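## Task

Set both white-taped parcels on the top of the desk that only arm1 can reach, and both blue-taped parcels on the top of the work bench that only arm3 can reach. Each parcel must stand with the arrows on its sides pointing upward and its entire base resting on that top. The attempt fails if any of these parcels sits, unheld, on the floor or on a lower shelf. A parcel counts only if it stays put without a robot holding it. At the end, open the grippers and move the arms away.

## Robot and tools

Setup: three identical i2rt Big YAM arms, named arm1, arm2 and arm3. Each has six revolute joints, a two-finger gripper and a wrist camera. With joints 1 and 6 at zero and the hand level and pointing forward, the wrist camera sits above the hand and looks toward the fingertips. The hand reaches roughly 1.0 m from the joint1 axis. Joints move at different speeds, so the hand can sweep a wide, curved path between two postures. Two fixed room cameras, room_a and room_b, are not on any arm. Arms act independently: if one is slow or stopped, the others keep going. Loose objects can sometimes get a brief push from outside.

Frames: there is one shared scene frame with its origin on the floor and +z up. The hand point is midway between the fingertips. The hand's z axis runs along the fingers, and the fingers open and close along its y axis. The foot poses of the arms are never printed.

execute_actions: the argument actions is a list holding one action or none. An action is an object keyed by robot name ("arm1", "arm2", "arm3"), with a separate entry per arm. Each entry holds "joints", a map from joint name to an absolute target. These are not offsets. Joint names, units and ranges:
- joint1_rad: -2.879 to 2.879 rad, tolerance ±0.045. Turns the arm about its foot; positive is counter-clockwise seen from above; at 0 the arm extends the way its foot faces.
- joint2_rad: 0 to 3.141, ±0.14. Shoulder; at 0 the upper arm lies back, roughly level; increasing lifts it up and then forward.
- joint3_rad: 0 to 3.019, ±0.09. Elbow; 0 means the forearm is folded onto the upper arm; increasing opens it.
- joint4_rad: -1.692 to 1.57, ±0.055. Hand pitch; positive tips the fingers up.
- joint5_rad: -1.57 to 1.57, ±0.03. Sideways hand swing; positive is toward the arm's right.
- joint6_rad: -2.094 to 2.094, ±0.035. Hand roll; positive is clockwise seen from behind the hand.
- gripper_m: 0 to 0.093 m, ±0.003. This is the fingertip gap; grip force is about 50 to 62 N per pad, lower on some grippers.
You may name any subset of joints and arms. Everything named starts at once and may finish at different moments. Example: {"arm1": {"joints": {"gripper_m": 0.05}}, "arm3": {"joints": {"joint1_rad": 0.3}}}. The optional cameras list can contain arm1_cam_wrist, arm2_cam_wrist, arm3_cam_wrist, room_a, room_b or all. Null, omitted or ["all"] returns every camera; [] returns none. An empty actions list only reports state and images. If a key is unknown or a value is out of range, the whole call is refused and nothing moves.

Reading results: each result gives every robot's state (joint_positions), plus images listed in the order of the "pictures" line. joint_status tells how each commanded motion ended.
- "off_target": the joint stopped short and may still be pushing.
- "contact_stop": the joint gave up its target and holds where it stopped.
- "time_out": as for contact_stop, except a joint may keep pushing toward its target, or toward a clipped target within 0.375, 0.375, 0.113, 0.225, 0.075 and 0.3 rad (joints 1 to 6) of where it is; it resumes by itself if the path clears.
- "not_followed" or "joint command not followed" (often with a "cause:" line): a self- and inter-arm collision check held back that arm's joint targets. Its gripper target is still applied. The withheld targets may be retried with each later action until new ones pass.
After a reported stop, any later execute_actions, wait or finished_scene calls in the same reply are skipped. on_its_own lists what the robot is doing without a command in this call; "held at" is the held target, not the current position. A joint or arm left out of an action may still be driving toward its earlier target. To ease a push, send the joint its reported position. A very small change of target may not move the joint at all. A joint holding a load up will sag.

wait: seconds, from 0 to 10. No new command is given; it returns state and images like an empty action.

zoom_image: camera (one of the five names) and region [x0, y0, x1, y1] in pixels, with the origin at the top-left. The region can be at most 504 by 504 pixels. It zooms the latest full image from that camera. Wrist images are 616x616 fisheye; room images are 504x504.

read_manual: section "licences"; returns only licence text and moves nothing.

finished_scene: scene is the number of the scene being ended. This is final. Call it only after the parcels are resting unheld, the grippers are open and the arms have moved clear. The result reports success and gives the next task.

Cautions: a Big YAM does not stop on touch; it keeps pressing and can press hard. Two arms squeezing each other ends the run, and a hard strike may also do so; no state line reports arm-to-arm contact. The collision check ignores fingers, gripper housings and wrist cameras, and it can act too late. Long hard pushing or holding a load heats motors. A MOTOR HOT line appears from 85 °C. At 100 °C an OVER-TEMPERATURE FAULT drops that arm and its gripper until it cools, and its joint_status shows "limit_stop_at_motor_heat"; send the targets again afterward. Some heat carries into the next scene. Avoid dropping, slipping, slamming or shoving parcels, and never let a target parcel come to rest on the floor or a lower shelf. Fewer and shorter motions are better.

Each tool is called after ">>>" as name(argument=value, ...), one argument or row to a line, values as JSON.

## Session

>>> execute_actions(
  actions=[],
)

Scene clock: 0.00 s.
arm1.joint_positions: joint1_rad=-0.231 joint2_rad=+0.486 joint3_rad=+1.349 joint4_rad=-1.596 joint5_rad=-0.253 joint6_rad=+0.284 gripper_m=+0.094
arm1.joint_status: not commanded
arm1.hand: x=+0.9220 y=-0.7553 z=+1.4171 quat_wxyz=(-0.274, -0.892, -0.184, +0.310) (m; scene frame)
arm2.joint_positions: joint1_rad=-0.696 joint2_rad=+0.352 joint3_rad=+1.349 joint4_rad=-1.436 joint5_rad=+0.222 joint6_rad=-0.399 gripper_m=+0.095
arm2.joint_status: not commanded
arm2.hand: x=+0.2273 y=+0.2733 z=+1.4499 quat_wxyz=(-0.540, +0.294, -0.785, +0.073) (m; scene frame)
arm3.joint_positions: joint1_rad=+0.212 joint2_rad=+0.426 joint3_rad=+1.330 joint4_rad=-1.501 joint5_rad=-0.216 joint6_rad=-0.004 gripper_m=+0.095
arm3.joint_status: not commanded
arm3.hand: x=-1.0865 y=+0.2380 z=+1.3679 quat_wxyz=(-0.401, -0.558, -0.682, +0.250) (m; scene frame)
pictures: arm1_cam_wrist, arm2_cam_wrist, arm3_cam_wrist, room_a, room_b
Images, in order (width x height): arm1_cam_wrist 616x616, arm2_cam_wrist 616x616, arm3_cam_wrist 616x616, room_a 504x504, room_b 504x504.

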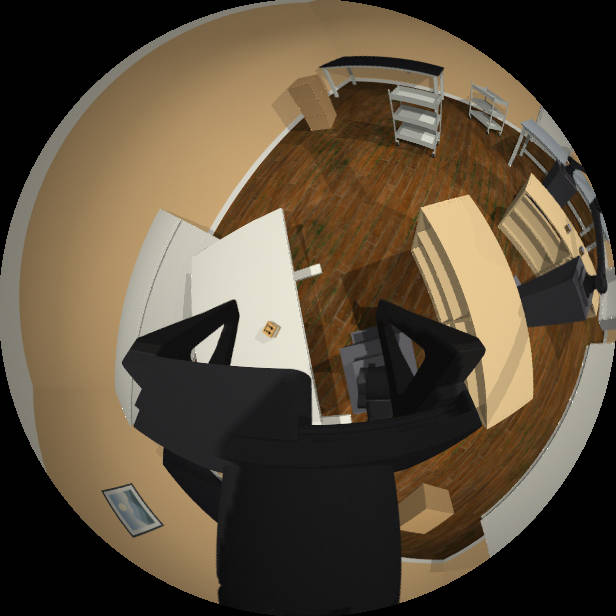

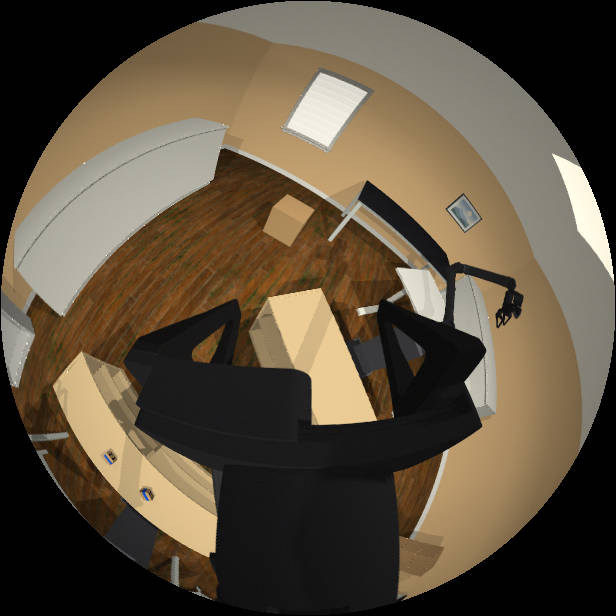

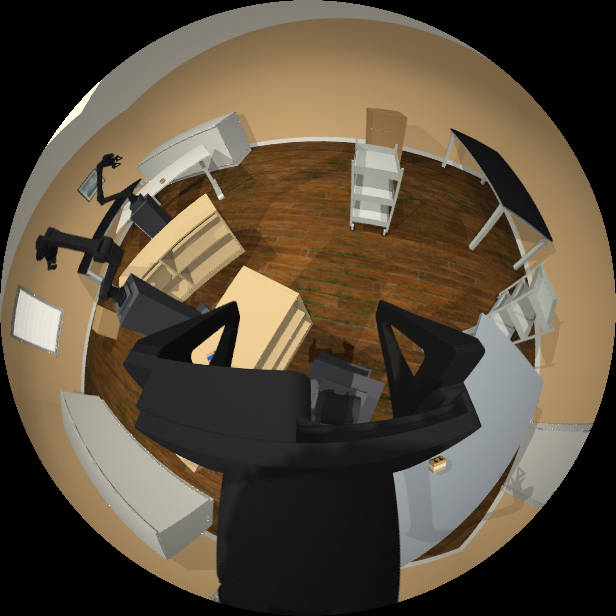

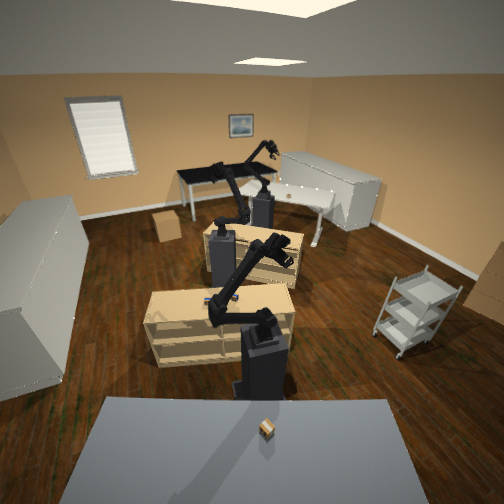

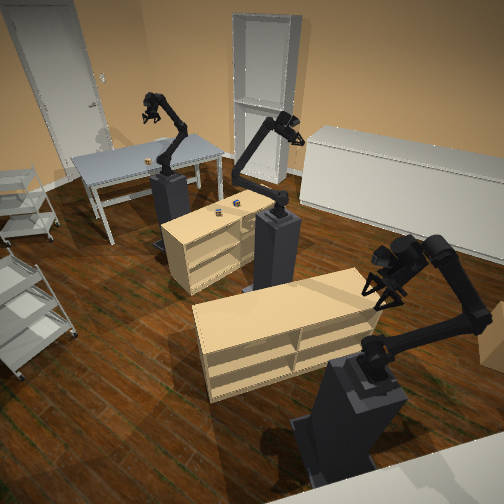

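>>> execute_actions(
  actions=[
    {"arm1":{"joints":{"joint1_rad":0.85,"joint2_rad":1.6,"joint3_rad":1.35,"joint4_rad":-1.28,"joint5_rad":0,"joint6_rad":0}},"arm2":{"joints":{"joint1_rad":1.75,"joint2_rad":1.9,"joint3_rad":1.5,"joint4_rad":-1.12,"joint5_rad":0,"joint6_rad":0}},"arm3":{"joints":{"joint1_rad":-1.7,"joint2_rad":1.6,"joint3_rad":1.35,"joint4_rad":-1.28,"joint5_rad":0,"joint6_rad":0}}},
  ],
)

Scene clock: 2.73 s.
arm1.joint_positions: joint1_rad=+0.858 joint2_rad=+1.610 joint3_rad=+1.327 joint4_rad=-1.285 joint5_rad=+0.000 joint6_rad=+0.009 gripper_m=+0.094
arm1.joint_status: all done
arm1.hand: x=+1.0721 y=-1.1081 z=+1.0750 quat_wxyz=(-0.006, -0.674, -0.738, -0.006) (m; scene frame)
arm2.joint_positions: joint1_rad=+1.755 joint2_rad=+1.915 joint3_rad=+1.485 joint4_rad=-1.121 joint5_rad=-0.002 joint6_rad=-0.007 gripper_m=+0.095
arm2.joint_status: all done
arm2.hand: x=-0.4407 y=+0.3875 z=+0.9617 quat_wxyz=(-0.006, +0.994, -0.109, -0.007) (m; scene frame)
arm3.joint_positions: joint1_rad=-1.704 joint2_rad=+1.618 joint3_rad=+1.330 joint4_rad=-1.283 joint5_rad=+0.000 joint6_rad=-0.004 gripper_m=+0.095
arm3.joint_status: all done
arm3.hand: x=-1.5937 y=+0.5037 z=+1.0119 quat_wxyz=(+0.000, -0.991, +0.132, +0.005) (m; scene frame)
pictures: arm1_cam_wrist, arm2_cam_wrist, arm3_cam_wrist, room_a, room_b
Images, in order (width x height): arm1_cam_wrist 616x616, arm2_cam_wrist 616x616, arm3_cam_wrist 616x616, room_a 504x504, room_b 504x504.

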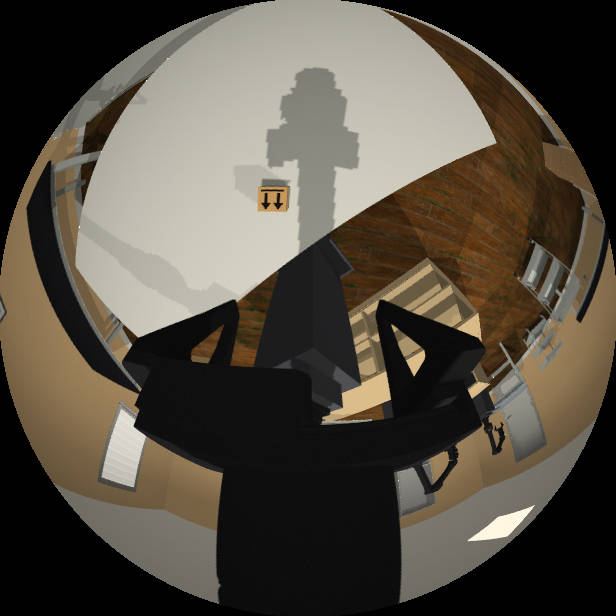

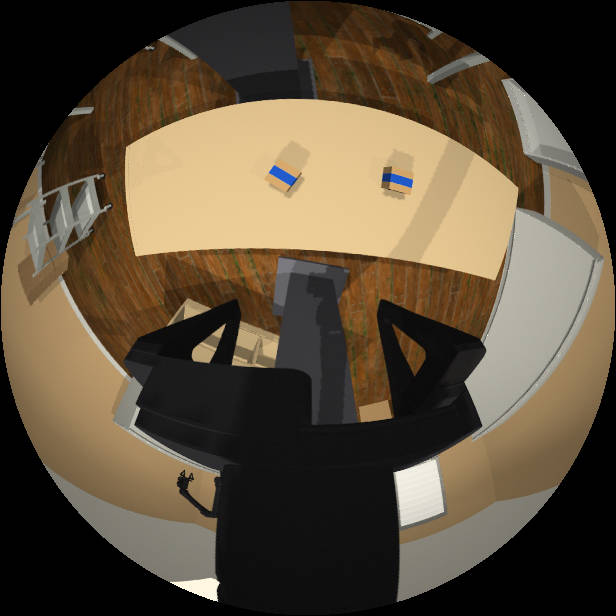

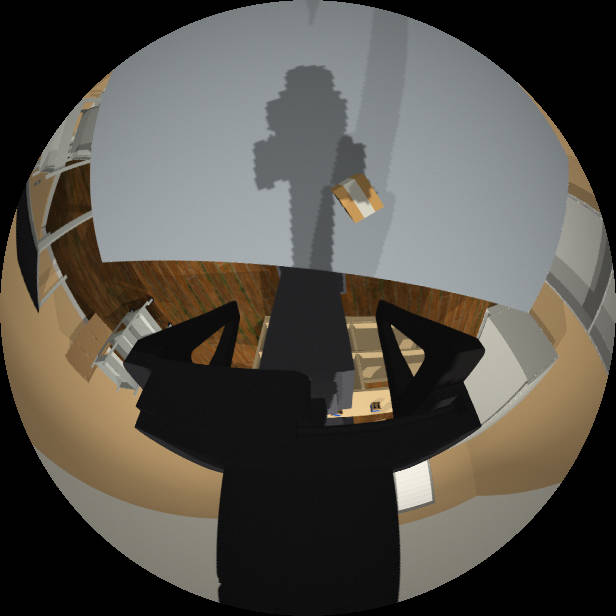

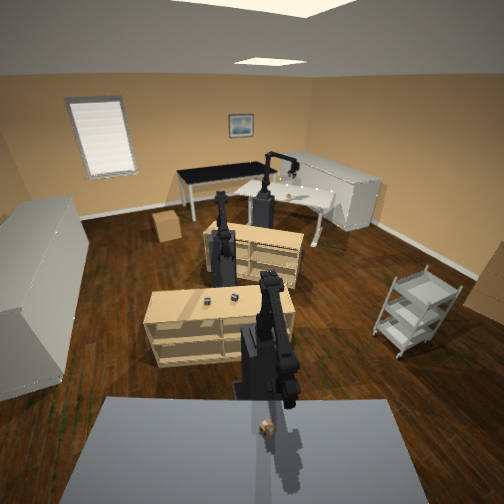

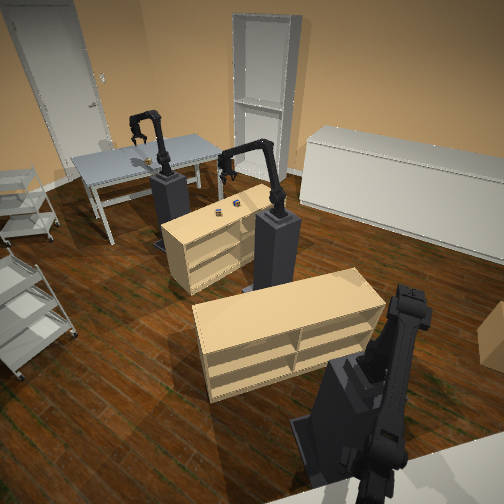

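>>> zoom_image(
  camera="room_a",
  region=[195,285,250,310],
)

>>> zoom_image(
  camera="room_b",
  region=[205,192,250,222],
)

>>> zoom_image(
  camera="room_a",
  region=[245,410,290,445],
)

>>> zoom_image(
  camera="arm2_cam_wrist",
  region=[250,130,430,210],
)

Region (195, 285, 250, 310) of room_a's 504x504 image, scaled by 9.164, with more detail than that image has; it fills the top 229 rows of this view, and the rest is white.

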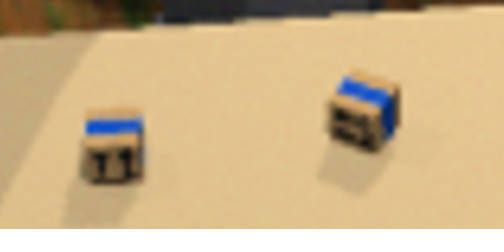

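Region (205, 192, 250, 222) of room_b's 504x504 image, scaled by 11.200, with more detail than that image has.

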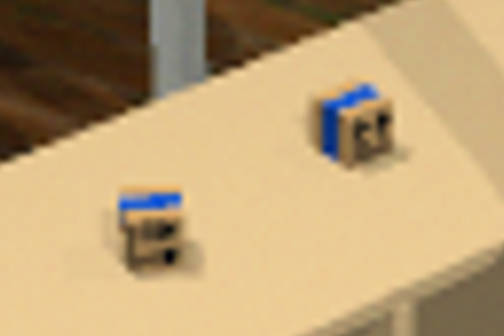

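Region (245, 410, 290, 445) of room_a's 504x504 image, scaled by 11.200, with more detail than that image has.

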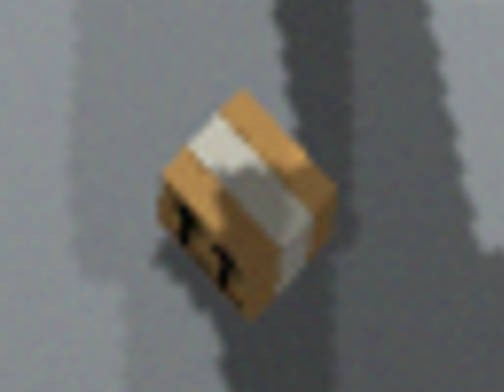

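Region (250, 130, 430, 210) of arm2_cam_wrist's 616x616 image, scaled by 2.800, with more detail than that image has.

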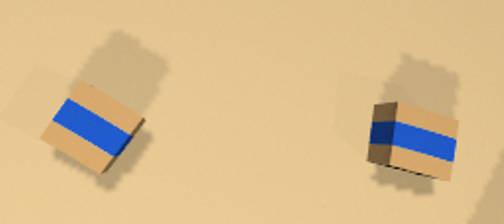

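>>> execute_actions(
  actions=[
    {"arm1":{"joints":{"joint1_rad":0.98,"joint3_rad":0.85,"joint4_rad":0.6}},"arm2":{"joints":{"joint1_rad":2.15,"joint2_rad":1.0,"joint3_rad":0.8}},"arm3":{"joints":{"joint1_rad":-1.843,"joint2_rad":1.87,"joint3_rad":1.42,"joint4_rad":-1.05,"joint6_rad":-0.8}}},
  ],
  cameras=["arm3_cam_wrist"],
)

>>> execute_actions(
  actions=[
    {"arm1":{"joints":{"joint2_rad":1.95,"joint3_rad":0.58,"joint4_rad":1.02}}},
  ],
  cameras=["arm1_cam_wrist","room_a"],
)

Scene clock: 7.20 s.
arm1.joint_positions: joint1_rad=+0.986 joint2_rad=+1.610 joint3_rad=+0.829 joint4_rad=+0.572 joint5_rad=+0.000 joint6_rad=+0.009 gripper_m=+0.094
arm1.joint_status: all done
arm1.hand: x=+1.1645 y=-1.2392 z=+1.1087 quat_wxyz=(-0.499, -0.490, -0.603, +0.384) (m; scene frame)
arm2.joint_positions: joint1_rad=+2.155 joint2_rad=+1.002 joint3_rad=+0.791 joint4_rad=-1.121 joint5_rad=-0.002 joint6_rad=-0.006 gripper_m=+0.095
arm2.joint_status: all done
arm2.hand: x=-0.1924 y=+0.2065 z=+1.0701 quat_wxyz=(+0.007, +0.989, +0.090, -0.114) (m; scene frame)
arm3.joint_positions: joint1_rad=-1.851 joint2_rad=+1.897 joint3_rad=+1.387 joint4_rad=-1.065 joint5_rad=+0.000 joint6_rad=-0.788 gripper_m=+0.095
arm3.joint_status: all done
arm3.hand: x=-1.6319 y=+0.5956 z=+0.8964 quat_wxyz=(+0.001, -0.983, -0.185, +0.003) (m; scene frame)
pictures: arm3_cam_wrist
Images, in order (width x height): arm3_cam_wrist 616x616.

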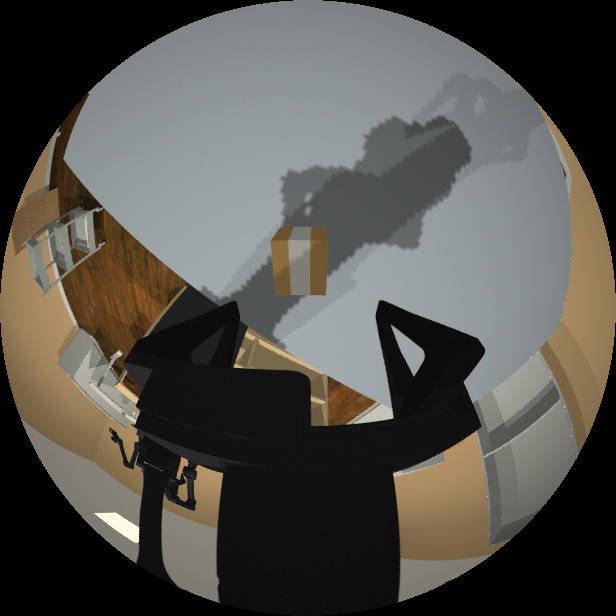

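Scene clock: 8.40 s.
arm1.joint_positions: joint1_rad=+0.986 joint2_rad=+1.973 joint3_rad=+0.562 joint4_rad=+0.994 joint5_rad=+0.000 joint6_rad=+0.009 gripper_m=+0.094
arm1.joint_status: all done
arm1.hand: x=+1.1456 y=-1.1429 z=+0.8981 quat_wxyz=(-0.433, -0.527, -0.651, +0.332) (m; scene frame)
arm2.joint_positions: joint1_rad=+2.155 joint2_rad=+1.002 joint3_rad=+0.791 joint4_rad=-1.121 joint5_rad=-0.002 joint6_rad=-0.006 gripper_m=+0.095
arm2.joint_status: not commanded
arm2.hand: x=-0.1924 y=+0.2065 z=+1.0701 quat_wxyz=(+0.007, +0.989, +0.090, -0.114) (m; scene frame)
arm3.joint_positions: joint1_rad=-1.851 joint2_rad=+1.897 joint3_rad=+1.387 joint4_rad=-1.065 joint5_rad=+0.000 joint6_rad=-0.789 gripper_m=+0.095
arm3.joint_status: not commanded
arm3.hand: x=-1.6319 y=+0.5956 z=+0.8964 quat_wxyz=(+0.001, -0.983, -0.185, +0.003) (m; scene frame)
pictures: arm1_cam_wrist, room_a
Images, in order (width x height): arm1_cam_wrist 616x616, room_a 504x504.

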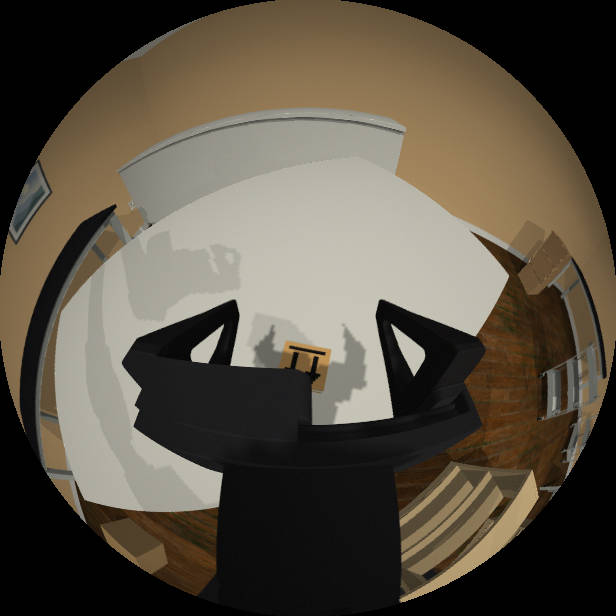

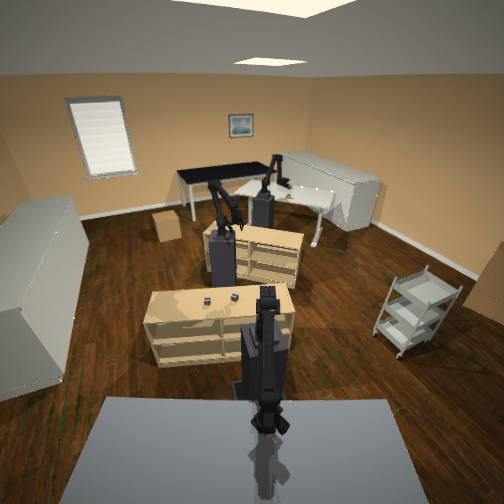

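>>> execute_actions(
  actions=[
    {"arm1":{"joints":{"joint2_rad":2.36,"joint3_rad":0.69,"joint4_rad":1.33}},"arm3":{"joints":{"joint2_rad":2.0,"joint3_rad":1.31,"joint4_rad":-0.845}}},
  ],
  cameras=["arm1_cam_wrist","arm3_cam_wrist","room_a"],
)

>>> zoom_image(
  camera="room_a",
  region=[255,165,315,210],
)

Scene clock: 10.23 s.
arm1.joint_positions: joint1_rad=+0.986 joint2_rad=+2.381 joint3_rad=+0.686 joint4_rad=+1.302 joint5_rad=+0.000 joint6_rad=+0.009 gripper_m=+0.094
arm1.joint_status: all done
arm1.hand: x=+1.1483 y=-1.1469 z=+0.7917 quat_wxyz=(-0.441, -0.523, -0.646, +0.338) (m; scene frame)
arm2.joint_positions: joint1_rad=+2.155 joint2_rad=+1.002 joint3_rad=+0.791 joint4_rad=-1.121 joint5_rad=-0.002 joint6_rad=-0.006 gripper_m=+0.095
arm2.joint_status: not commanded
arm2.hand: x=-0.1924 y=+0.2065 z=+1.0701 quat_wxyz=(+0.007, +0.989, +0.090, -0.114) (m; scene frame)
arm3.joint_positions: joint1_rad=-1.851 joint2_rad=+2.026 joint3_rad=+1.302 joint4_rad=-0.861 joint5_rad=+0.000 joint6_rad=-0.789 gripper_m=+0.095
arm3.joint_status: all done
arm3.hand: x=-1.6260 y=+0.5927 z=+0.8032 quat_wxyz=(-0.002, -0.983, -0.185, -0.001) (m; scene frame)
pictures: arm1_cam_wrist, arm3_cam_wrist, room_a
Images, in order (width x height): arm1_cam_wrist 616x616, arm3_cam_wrist 616x616, room_a 504x504.

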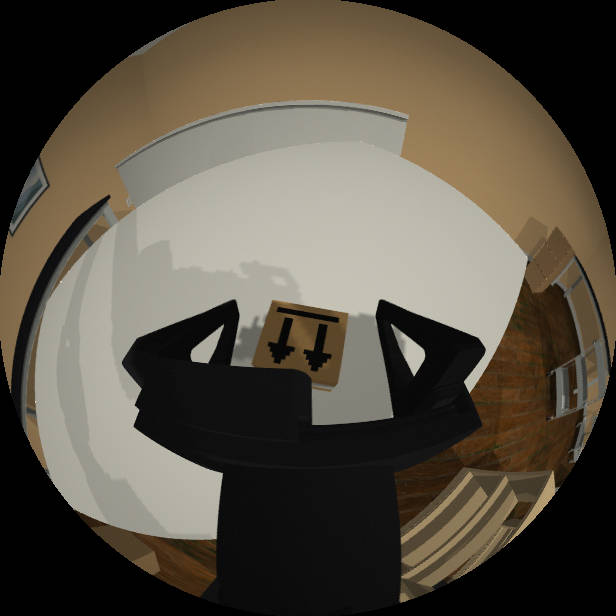

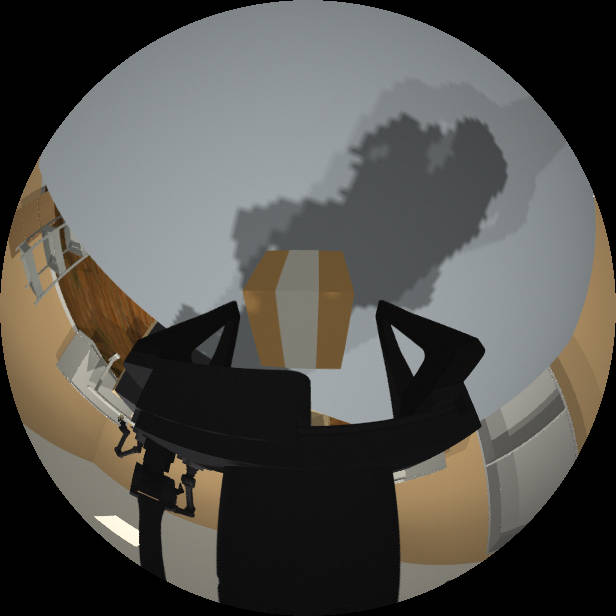

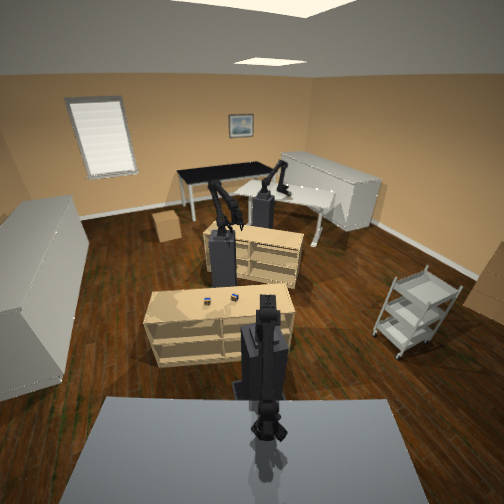

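Region (255, 165, 315, 210) of room_a's 504x504 image, scaled by 8.400, with more detail than that image has; it fills the top 378 rows of this view, and the rest is white.

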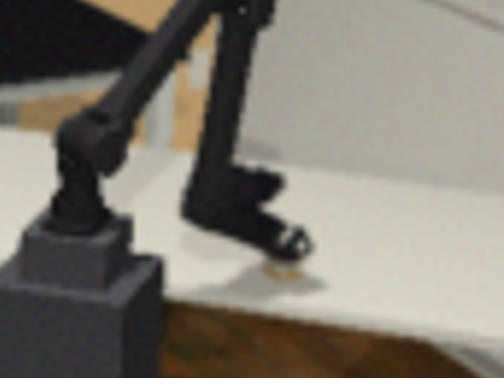

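>>> execute_actions(
  actions=[
    {"arm1":{"joints":{"joint1_rad":1.05,"joint5_rad":0.16,"joint6_rad":0.08}},"arm3":{"joints":{"gripper_m":0.03}}},
  ],
  cameras=[],
)

>>> execute_actions(
  actions=[
    {"arm1":{"joints":{"joint2_rad":2.485,"joint3_rad":0.73,"joint4_rad":1.39}},"arm3":{"joints":{"joint2_rad":1.6,"joint4_rad":-1.2}}},
  ],
  cameras=["arm1_cam_wrist","arm3_cam_wrist","room_b","room_a"],
)

Scene clock: 11.53 s.
arm1.joint_positions: joint1_rad=+1.052 joint2_rad=+2.381 joint3_rad=+0.686 joint4_rad=+1.302 joint5_rad=+0.157 joint6_rad=+0.069 gripper_m=+0.094
arm1.joint_status: all done
arm1.hand: x=+1.1552 y=-1.1439 z=+0.7926 quat_wxyz=(-0.423, -0.554, -0.618, +0.363) (m; scene frame)
arm2.joint_positions: joint1_rad=+2.155 joint2_rad=+1.002 joint3_rad=+0.791 joint4_rad=-1.121 joint5_rad=-0.002 joint6_rad=-0.006 gripper_m=+0.095
arm2.joint_status: not commanded
arm2.hand: x=-0.1924 y=+0.2065 z=+1.0701 quat_wxyz=(+0.007, +0.989, +0.090, -0.114) (m; scene frame)
arm3.joint_positions: joint1_rad=-1.851 joint2_rad=+2.026 joint3_rad=+1.302 joint4_rad=-0.860 joint5_rad=+0.000 joint6_rad=-0.789 gripper_m=+0.049
arm3.joint_status: gripper_m off_target (ended at +0.049, target +0.030)
arm3.hand: x=-1.6261 y=+0.5928 z=+0.8032 quat_wxyz=(-0.002, -0.983, -0.185, +0.000) (m; scene frame)
pictures: none
No camera images: the call's "cameras" was empty. Leave "cameras" out to get every camera's image.

Scene clock: 12.90 s.
arm1.joint_positions: joint1_rad=+1.052 joint2_rad=+2.493 joint3_rad=+0.730 joint4_rad=+1.366 joint5_rad=+0.157 joint6_rad=+0.070 gripper_m=+0.094
arm1.joint_status: all done
arm1.hand: x=+1.1545 y=-1.1396 z=+0.7586 quat_wxyz=(-0.422, -0.555, -0.619, +0.362) (m; scene frame)
arm2.joint_positions: joint1_rad=+2.155 joint2_rad=+1.002 joint3_rad=+0.791 joint4_rad=-1.121 joint5_rad=-0.002 joint6_rad=-0.006 gripper_m=+0.095
arm2.joint_status: not commanded
arm2.hand: x=-0.1924 y=+0.2065 z=+1.0701 quat_wxyz=(+0.007, +0.989, +0.090, -0.114) (m; scene frame)
arm3.joint_positions: joint1_rad=-1.851 joint2_rad=+1.603 joint3_rad=+1.302 joint4_rad=-1.187 joint5_rad=+0.000 joint6_rad=-0.789 gripper_m=+0.049
arm3.joint_status: all done
arm3.hand: x=-1.5827 y=+0.5742 z=+1.0090 quat_wxyz=(+0.025, -0.982, -0.185, +0.039) (m; scene frame)
pictures: arm1_cam_wrist, arm3_cam_wrist, room_a, room_b
Images, in order (width x height): arm1_cam_wrist 616x616, arm3_cam_wrist 616x616, room_a 504x504, room_b 504x504.

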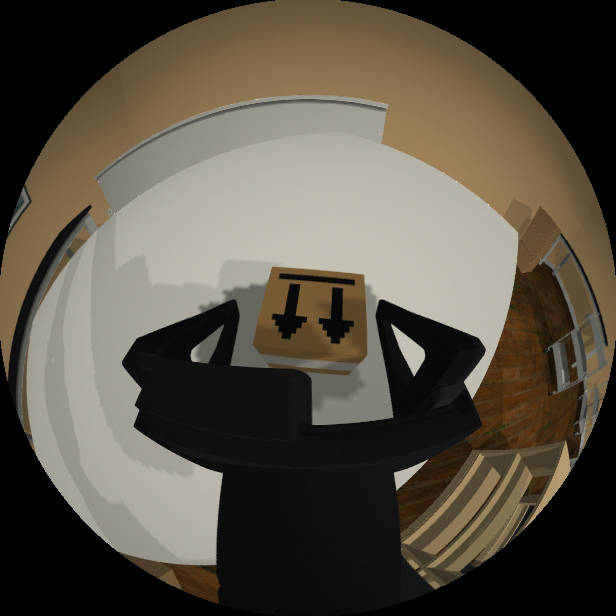

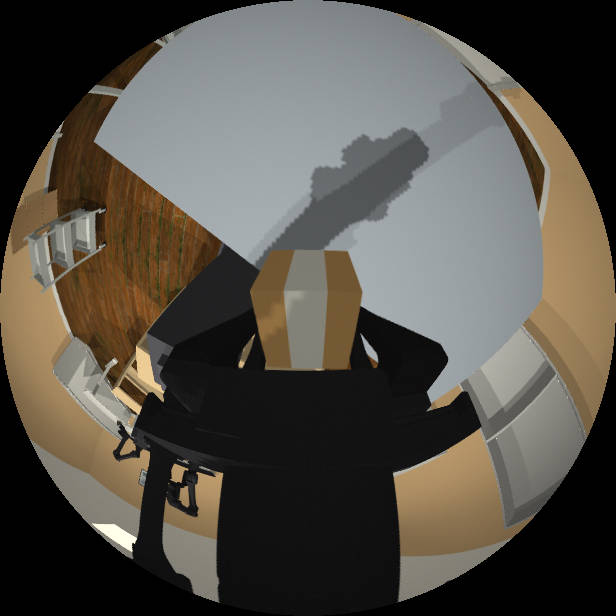

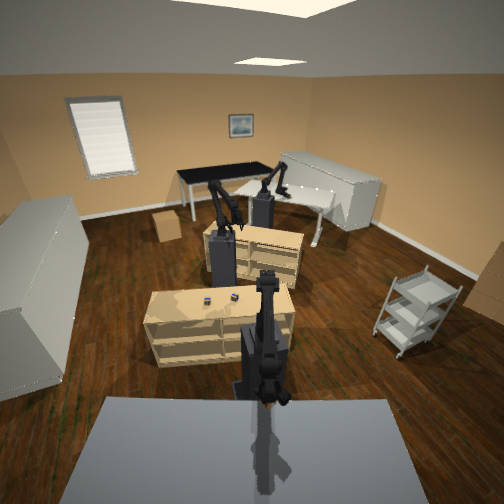

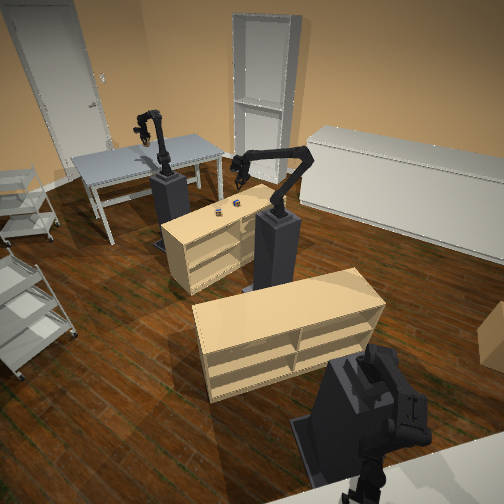

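>>> execute_actions(
  actions=[
    {"arm1":{"joints":{"gripper_m":0.03}},"arm3":{"joints":{"joint1_rad":1.32,"joint6_rad":0,"joint2_rad":1.8,"joint3_rad":1.55}}},
  ],
  cameras=["arm1_cam_wrist","arm3_cam_wrist"],
)

>>> execute_actions(
  actions=[
    {"arm1":{"joints":{"joint2_rad":1.8,"joint3_rad":1.2,"joint4_rad":0.2,"joint5_rad":0,"joint6_rad":0}},"arm3":{"joints":{"joint2_rad":2.235,"joint4_rad":-0.82}}},
  ],
  cameras=["arm2_cam_wrist","room_b"],
)

>>> zoom_image(
  camera="room_b",
  region=[160,170,260,250],
)

Scene clock: 15.97 s.
arm1.joint_positions: joint1_rad=+1.052 joint2_rad=+2.493 joint3_rad=+0.730 joint4_rad=+1.366 joint5_rad=+0.158 joint6_rad=+0.070 gripper_m=+0.055
arm1.joint_status: gripper_m off_target (ended at +0.055, target +0.030)
arm1.hand: x=+1.1544 y=-1.1396 z=+0.7586 quat_wxyz=(-0.422, -0.555, -0.619, +0.362) (m; scene frame)
arm2.joint_positions: joint1_rad=+2.155 joint2_rad=+1.002 joint3_rad=+0.791 joint4_rad=-1.121 joint5_rad=-0.002 joint6_rad=-0.006 gripper_m=+0.095
arm2.joint_status: not commanded
arm2.hand: x=-0.1924 y=+0.2065 z=+1.0701 quat_wxyz=(+0.007, +0.989, +0.090, -0.114) (m; scene frame)
arm3.joint_positions: joint1_rad=+1.328 joint2_rad=+1.827 joint3_rad=+1.509 joint4_rad=-1.193 joint5_rad=-0.001 joint6_rad=-0.011 gripper_m=+0.049
arm3.joint_status: all done
arm3.hand: x=-0.6168 y=+0.1689 z=+0.9641 quat_wxyz=(-0.024, -0.183, -0.983, +0.006) (m; scene frame)
pictures: arm1_cam_wrist, arm3_cam_wrist
Images, in order (width x height): arm1_cam_wrist 616x616, arm3_cam_wrist 616x616.

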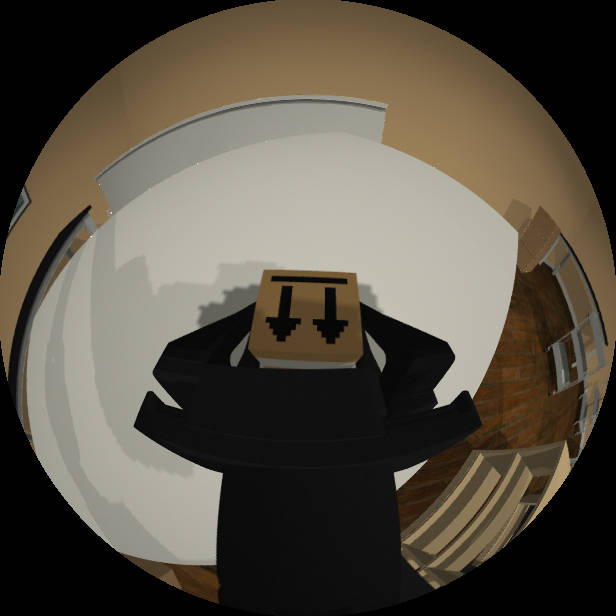

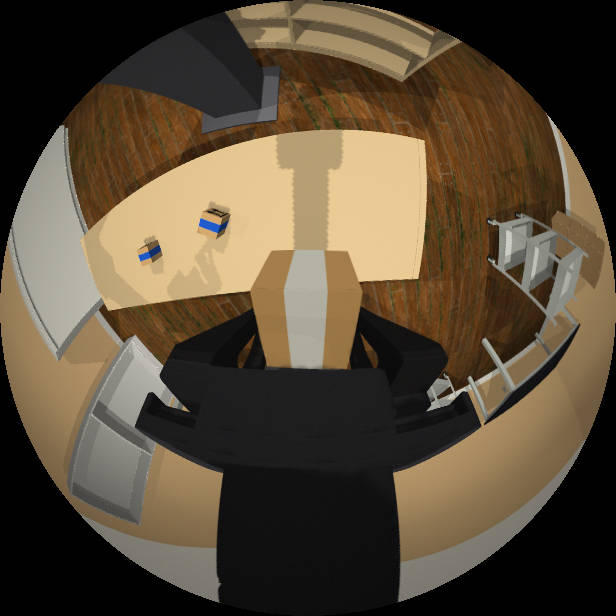

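Scene clock: 17.80 s.
arm1.joint_positions: joint1_rad=+1.052 joint2_rad=+1.815 joint3_rad=+1.178 joint4_rad=+0.205 joint5_rad=+0.002 joint6_rad=+0.010 gripper_m=+0.055
arm1.joint_status: all done
arm1.hand: x=+1.2310 y=-1.3178 z=+1.0744 quat_wxyz=(-0.439, -0.509, -0.671, +0.314) (m; scene frame)
arm2.joint_positions: joint1_rad=+2.155 joint2_rad=+1.002 joint3_rad=+0.791 joint4_rad=-1.121 joint5_rad=-0.002 joint6_rad=-0.006 gripper_m=+0.095
arm2.joint_status: not commanded
arm2.hand: x=-0.1924 y=+0.2065 z=+1.0701 quat_wxyz=(+0.007, +0.989, +0.090, -0.114) (m; scene frame)
arm3.joint_positions: joint1_rad=+1.328 joint2_rad=+2.262 joint3_rad=+1.522 joint4_rad=-0.834 joint5_rad=-0.001 joint6_rad=-0.011 gripper_m=+0.049
arm3.joint_status: all done
arm3.hand: x=-0.5860 y=+0.1560 z=+0.7248 quat_wxyz=(+0.007, -0.183, -0.983, -0.001) (m; scene frame)
pictures: arm2_cam_wrist, room_b
Images, in order (width x height): arm2_cam_wrist 616x616, room_b 504x504.

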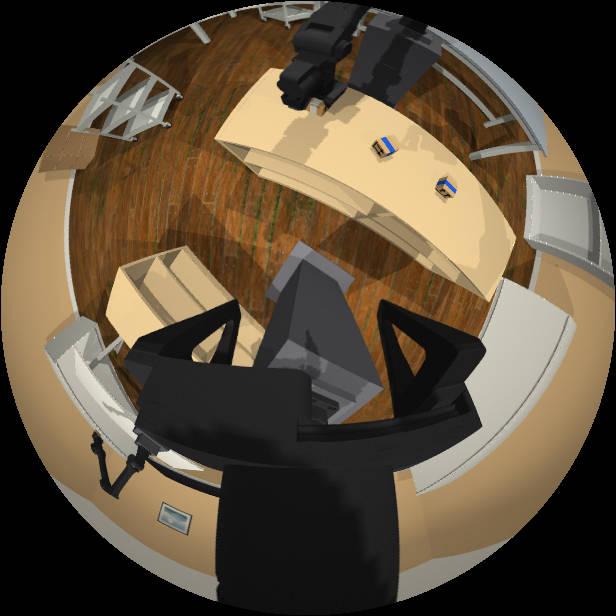

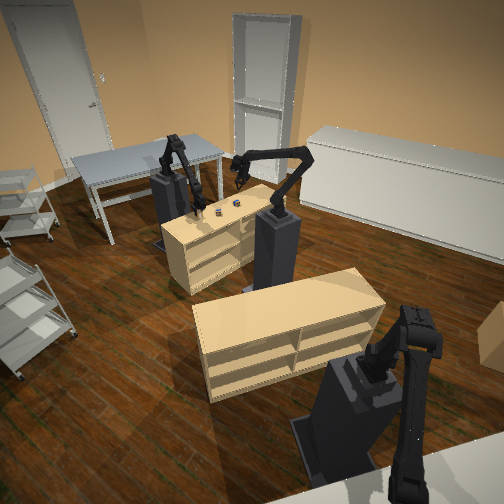

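Region (160, 170, 260, 250) of room_b's 504x504 image, scaled by 5.040, with more detail than that image has; it fills the top 403 rows of this view, and the rest is white.

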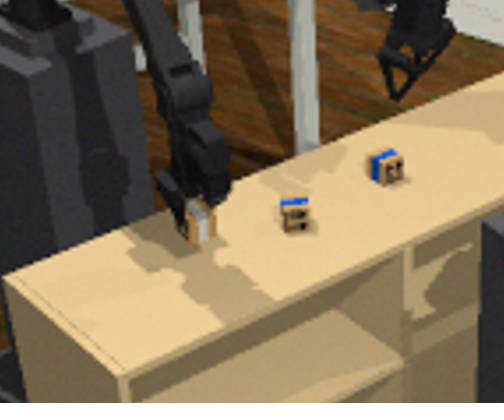

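>>> execute_actions(
  actions=[
    {"arm1":{"joints":{"joint2_rad":2.15,"joint3_rad":1.77,"joint4_rad":-1.4}},"arm3":{"joints":{"joint2_rad":2.37,"joint3_rad":1.61,"joint4_rad":-0.75}}},
  ],
  cameras=["room_b","arm3_cam_wrist"],
)

>>> zoom_image(
  camera="room_b",
  region=[160,170,260,250],
)

>>> execute_actions(
  actions=[
    {"arm1":{"joints":{"joint2_rad":2.38,"joint4_rad":-1.3}},"arm3":{"joints":{"joint2_rad":2.41}}},
  ],
  cameras=["room_b","arm1_cam_wrist"],
)

>>> zoom_image(
  camera="room_b",
  region=[160,170,260,250],
)

Scene clock: 20.13 s.
arm1.joint_positions: joint1_rad=+1.052 joint2_rad=+2.180 joint3_rad=+1.726 joint4_rad=-1.384 joint5_rad=+0.002 joint6_rad=+0.010 gripper_m=+0.055
arm1.joint_status: all done
arm1.hand: x=+1.1935 y=-1.1858 z=+0.9204 quat_wxyz=(+0.103, -0.593, -0.794, -0.084) (m; scene frame)
arm2.joint_positions: joint1_rad=+2.155 joint2_rad=+1.002 joint3_rad=+0.791 joint4_rad=-1.121 joint5_rad=-0.002 joint6_rad=-0.006 gripper_m=+0.095
arm2.joint_status: not commanded
arm2.hand: x=-0.1924 y=+0.2065 z=+1.0701 quat_wxyz=(+0.007, +0.989, +0.090, -0.114) (m; scene frame)
arm3.joint_positions: joint1_rad=+1.328 joint2_rad=+2.390 joint3_rad=+1.582 joint4_rad=-0.760 joint5_rad=-0.001 joint6_rad=-0.011 gripper_m=+0.049
arm3.joint_status: all done
arm3.hand: x=-0.5751 y=+0.1515 z=+0.6665 quat_wxyz=(+0.004, -0.183, -0.983, +0.000) (m; scene frame)
pictures: arm3_cam_wrist, room_b
Images, in order (width x height): arm3_cam_wrist 616x616, room_b 504x504.

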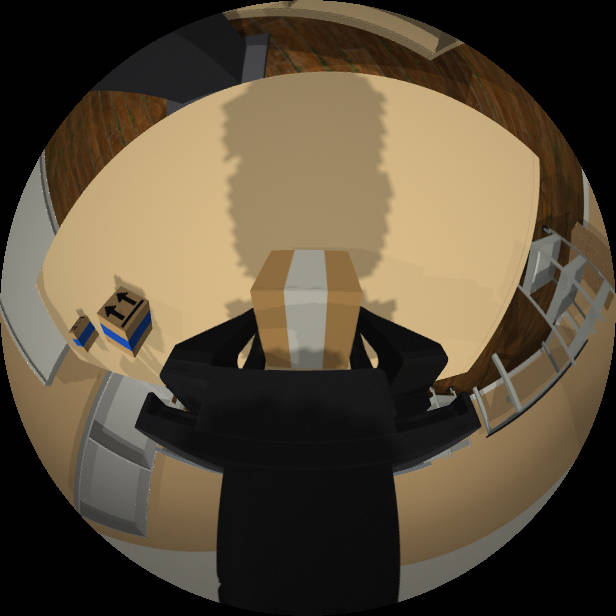

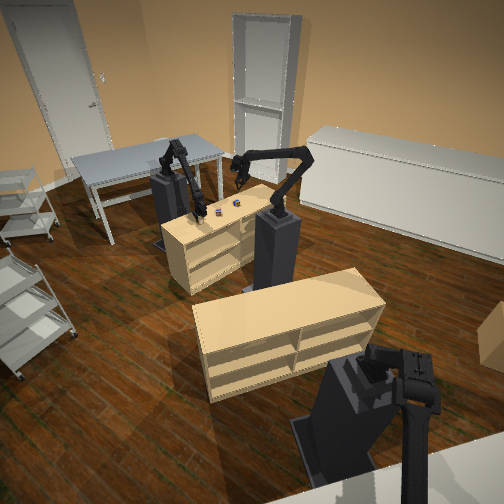

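Region (160, 170, 260, 250) of room_b's 504x504 image, scaled by 5.040, with more detail than that image has; it fills the top 403 rows of this view, and the rest is white.

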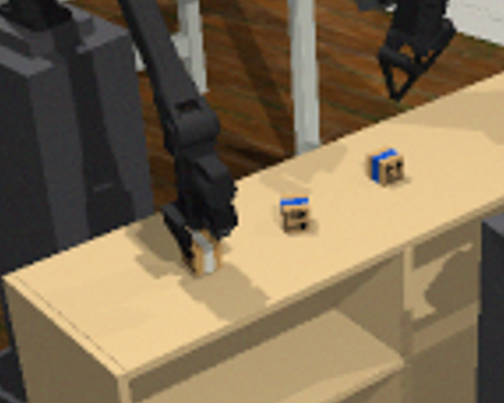

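Scene clock: 21.33 s.
arm1.joint_positions: joint1_rad=+1.052 joint2_rad=+2.419 joint3_rad=+1.744 joint4_rad=-1.309 joint5_rad=+0.002 joint6_rad=+0.010 gripper_m=+0.055
arm1.joint_status: all done
arm1.hand: x=+1.1892 y=-1.1642 z=+0.7892 quat_wxyz=(+0.161, -0.585, -0.784, -0.127) (m; scene frame)
arm2.joint_positions: joint1_rad=+2.155 joint2_rad=+1.002 joint3_rad=+0.791 joint4_rad=-1.121 joint5_rad=-0.002 joint6_rad=-0.006 gripper_m=+0.095
arm2.joint_status: not commanded
arm2.hand: x=-0.1924 y=+0.2065 z=+1.0701 quat_wxyz=(+0.007, +0.989, +0.090, -0.114) (m; scene frame)
arm3.joint_positions: joint1_rad=+1.328 joint2_rad=+2.408 joint3_rad=+1.582 joint4_rad=-0.760 joint5_rad=-0.001 joint6_rad=-0.011 gripper_m=+0.049
arm3.joint_status: all done
arm3.hand: x=-0.5806 y=+0.1537 z=+0.6558 quat_wxyz=(+0.013, -0.183, -0.983, -0.002) (m; scene frame)
pictures: arm1_cam_wrist, room_b
Images, in order (width x height): arm1_cam_wrist 616x616, room_b 504x504.

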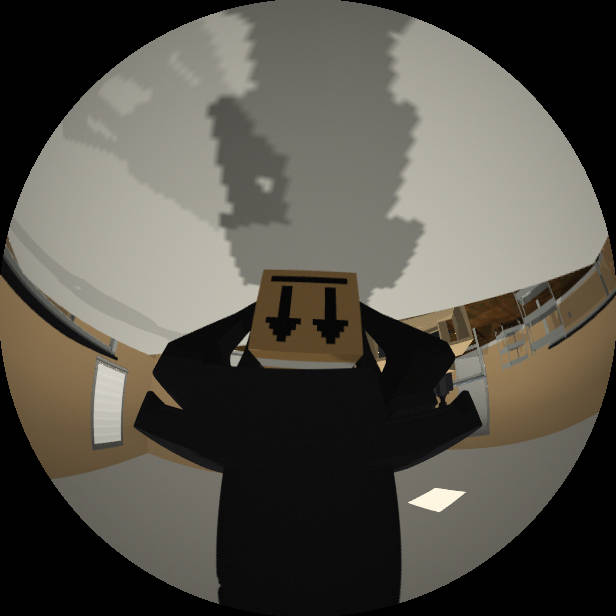

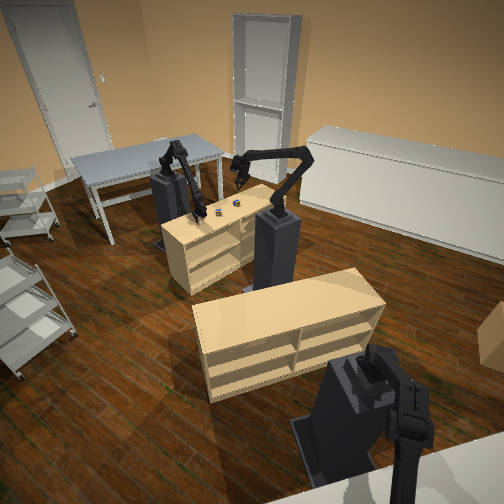

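Region (160, 170, 260, 250) of room_b's 504x504 image, scaled by 5.040, with more detail than that image has; it fills the top 403 rows of this view, and the rest is white.

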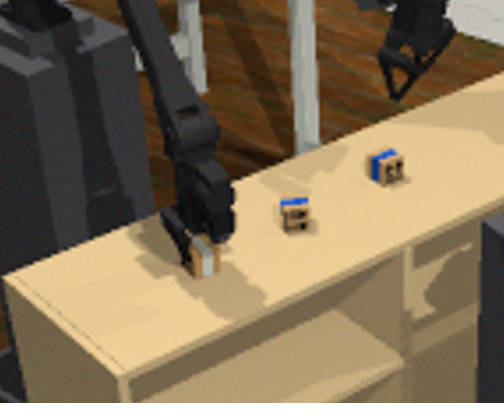

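>>> execute_actions(
  actions=[
    {"arm1":{"joints":{"joint2_rad":2.46,"joint4_rad":-1.25}},"arm3":{"joints":{"joint2_rad":2.435,"joint4_rad":-0.71}}},
  ],
  cameras=[],
)

Scene clock: 22.53 s.
arm1.joint_positions: joint1_rad=+1.052 joint2_rad=+2.463 joint3_rad=+1.744 joint4_rad=-1.262 joint5_rad=+0.002 joint6_rad=+0.010 gripper_m=+0.055
arm1.joint_status: all done
arm1.hand: x=+1.1892 y=-1.1627 z=+0.7615 quat_wxyz=(+0.160, -0.586, -0.785, -0.125) (m; scene frame)
arm2.joint_positions: joint1_rad=+2.155 joint2_rad=+1.002 joint3_rad=+0.791 joint4_rad=-1.121 joint5_rad=-0.002 joint6_rad=-0.006 gripper_m=+0.095
arm2.joint_status: not commanded
arm2.hand: x=-0.1924 y=+0.2065 z=+1.0701 quat_wxyz=(+0.007, +0.989, +0.090, -0.114) (m; scene frame)
arm3.joint_positions: joint1_rad=+1.328 joint2_rad=+2.412 joint3_rad=+1.582 joint4_rad=-0.733 joint5_rad=-0.001 joint6_rad=-0.011 gripper_m=+0.049
arm3.joint_status: all done
arm3.hand: x=-0.5759 y=+0.1519 z=+0.6533 quat_wxyz=(+0.002, -0.183, -0.983, +0.000) (m; scene frame)
pictures: none
No camera images: the call's "cameras" was empty. Leave "cameras" out to get every camera's image.


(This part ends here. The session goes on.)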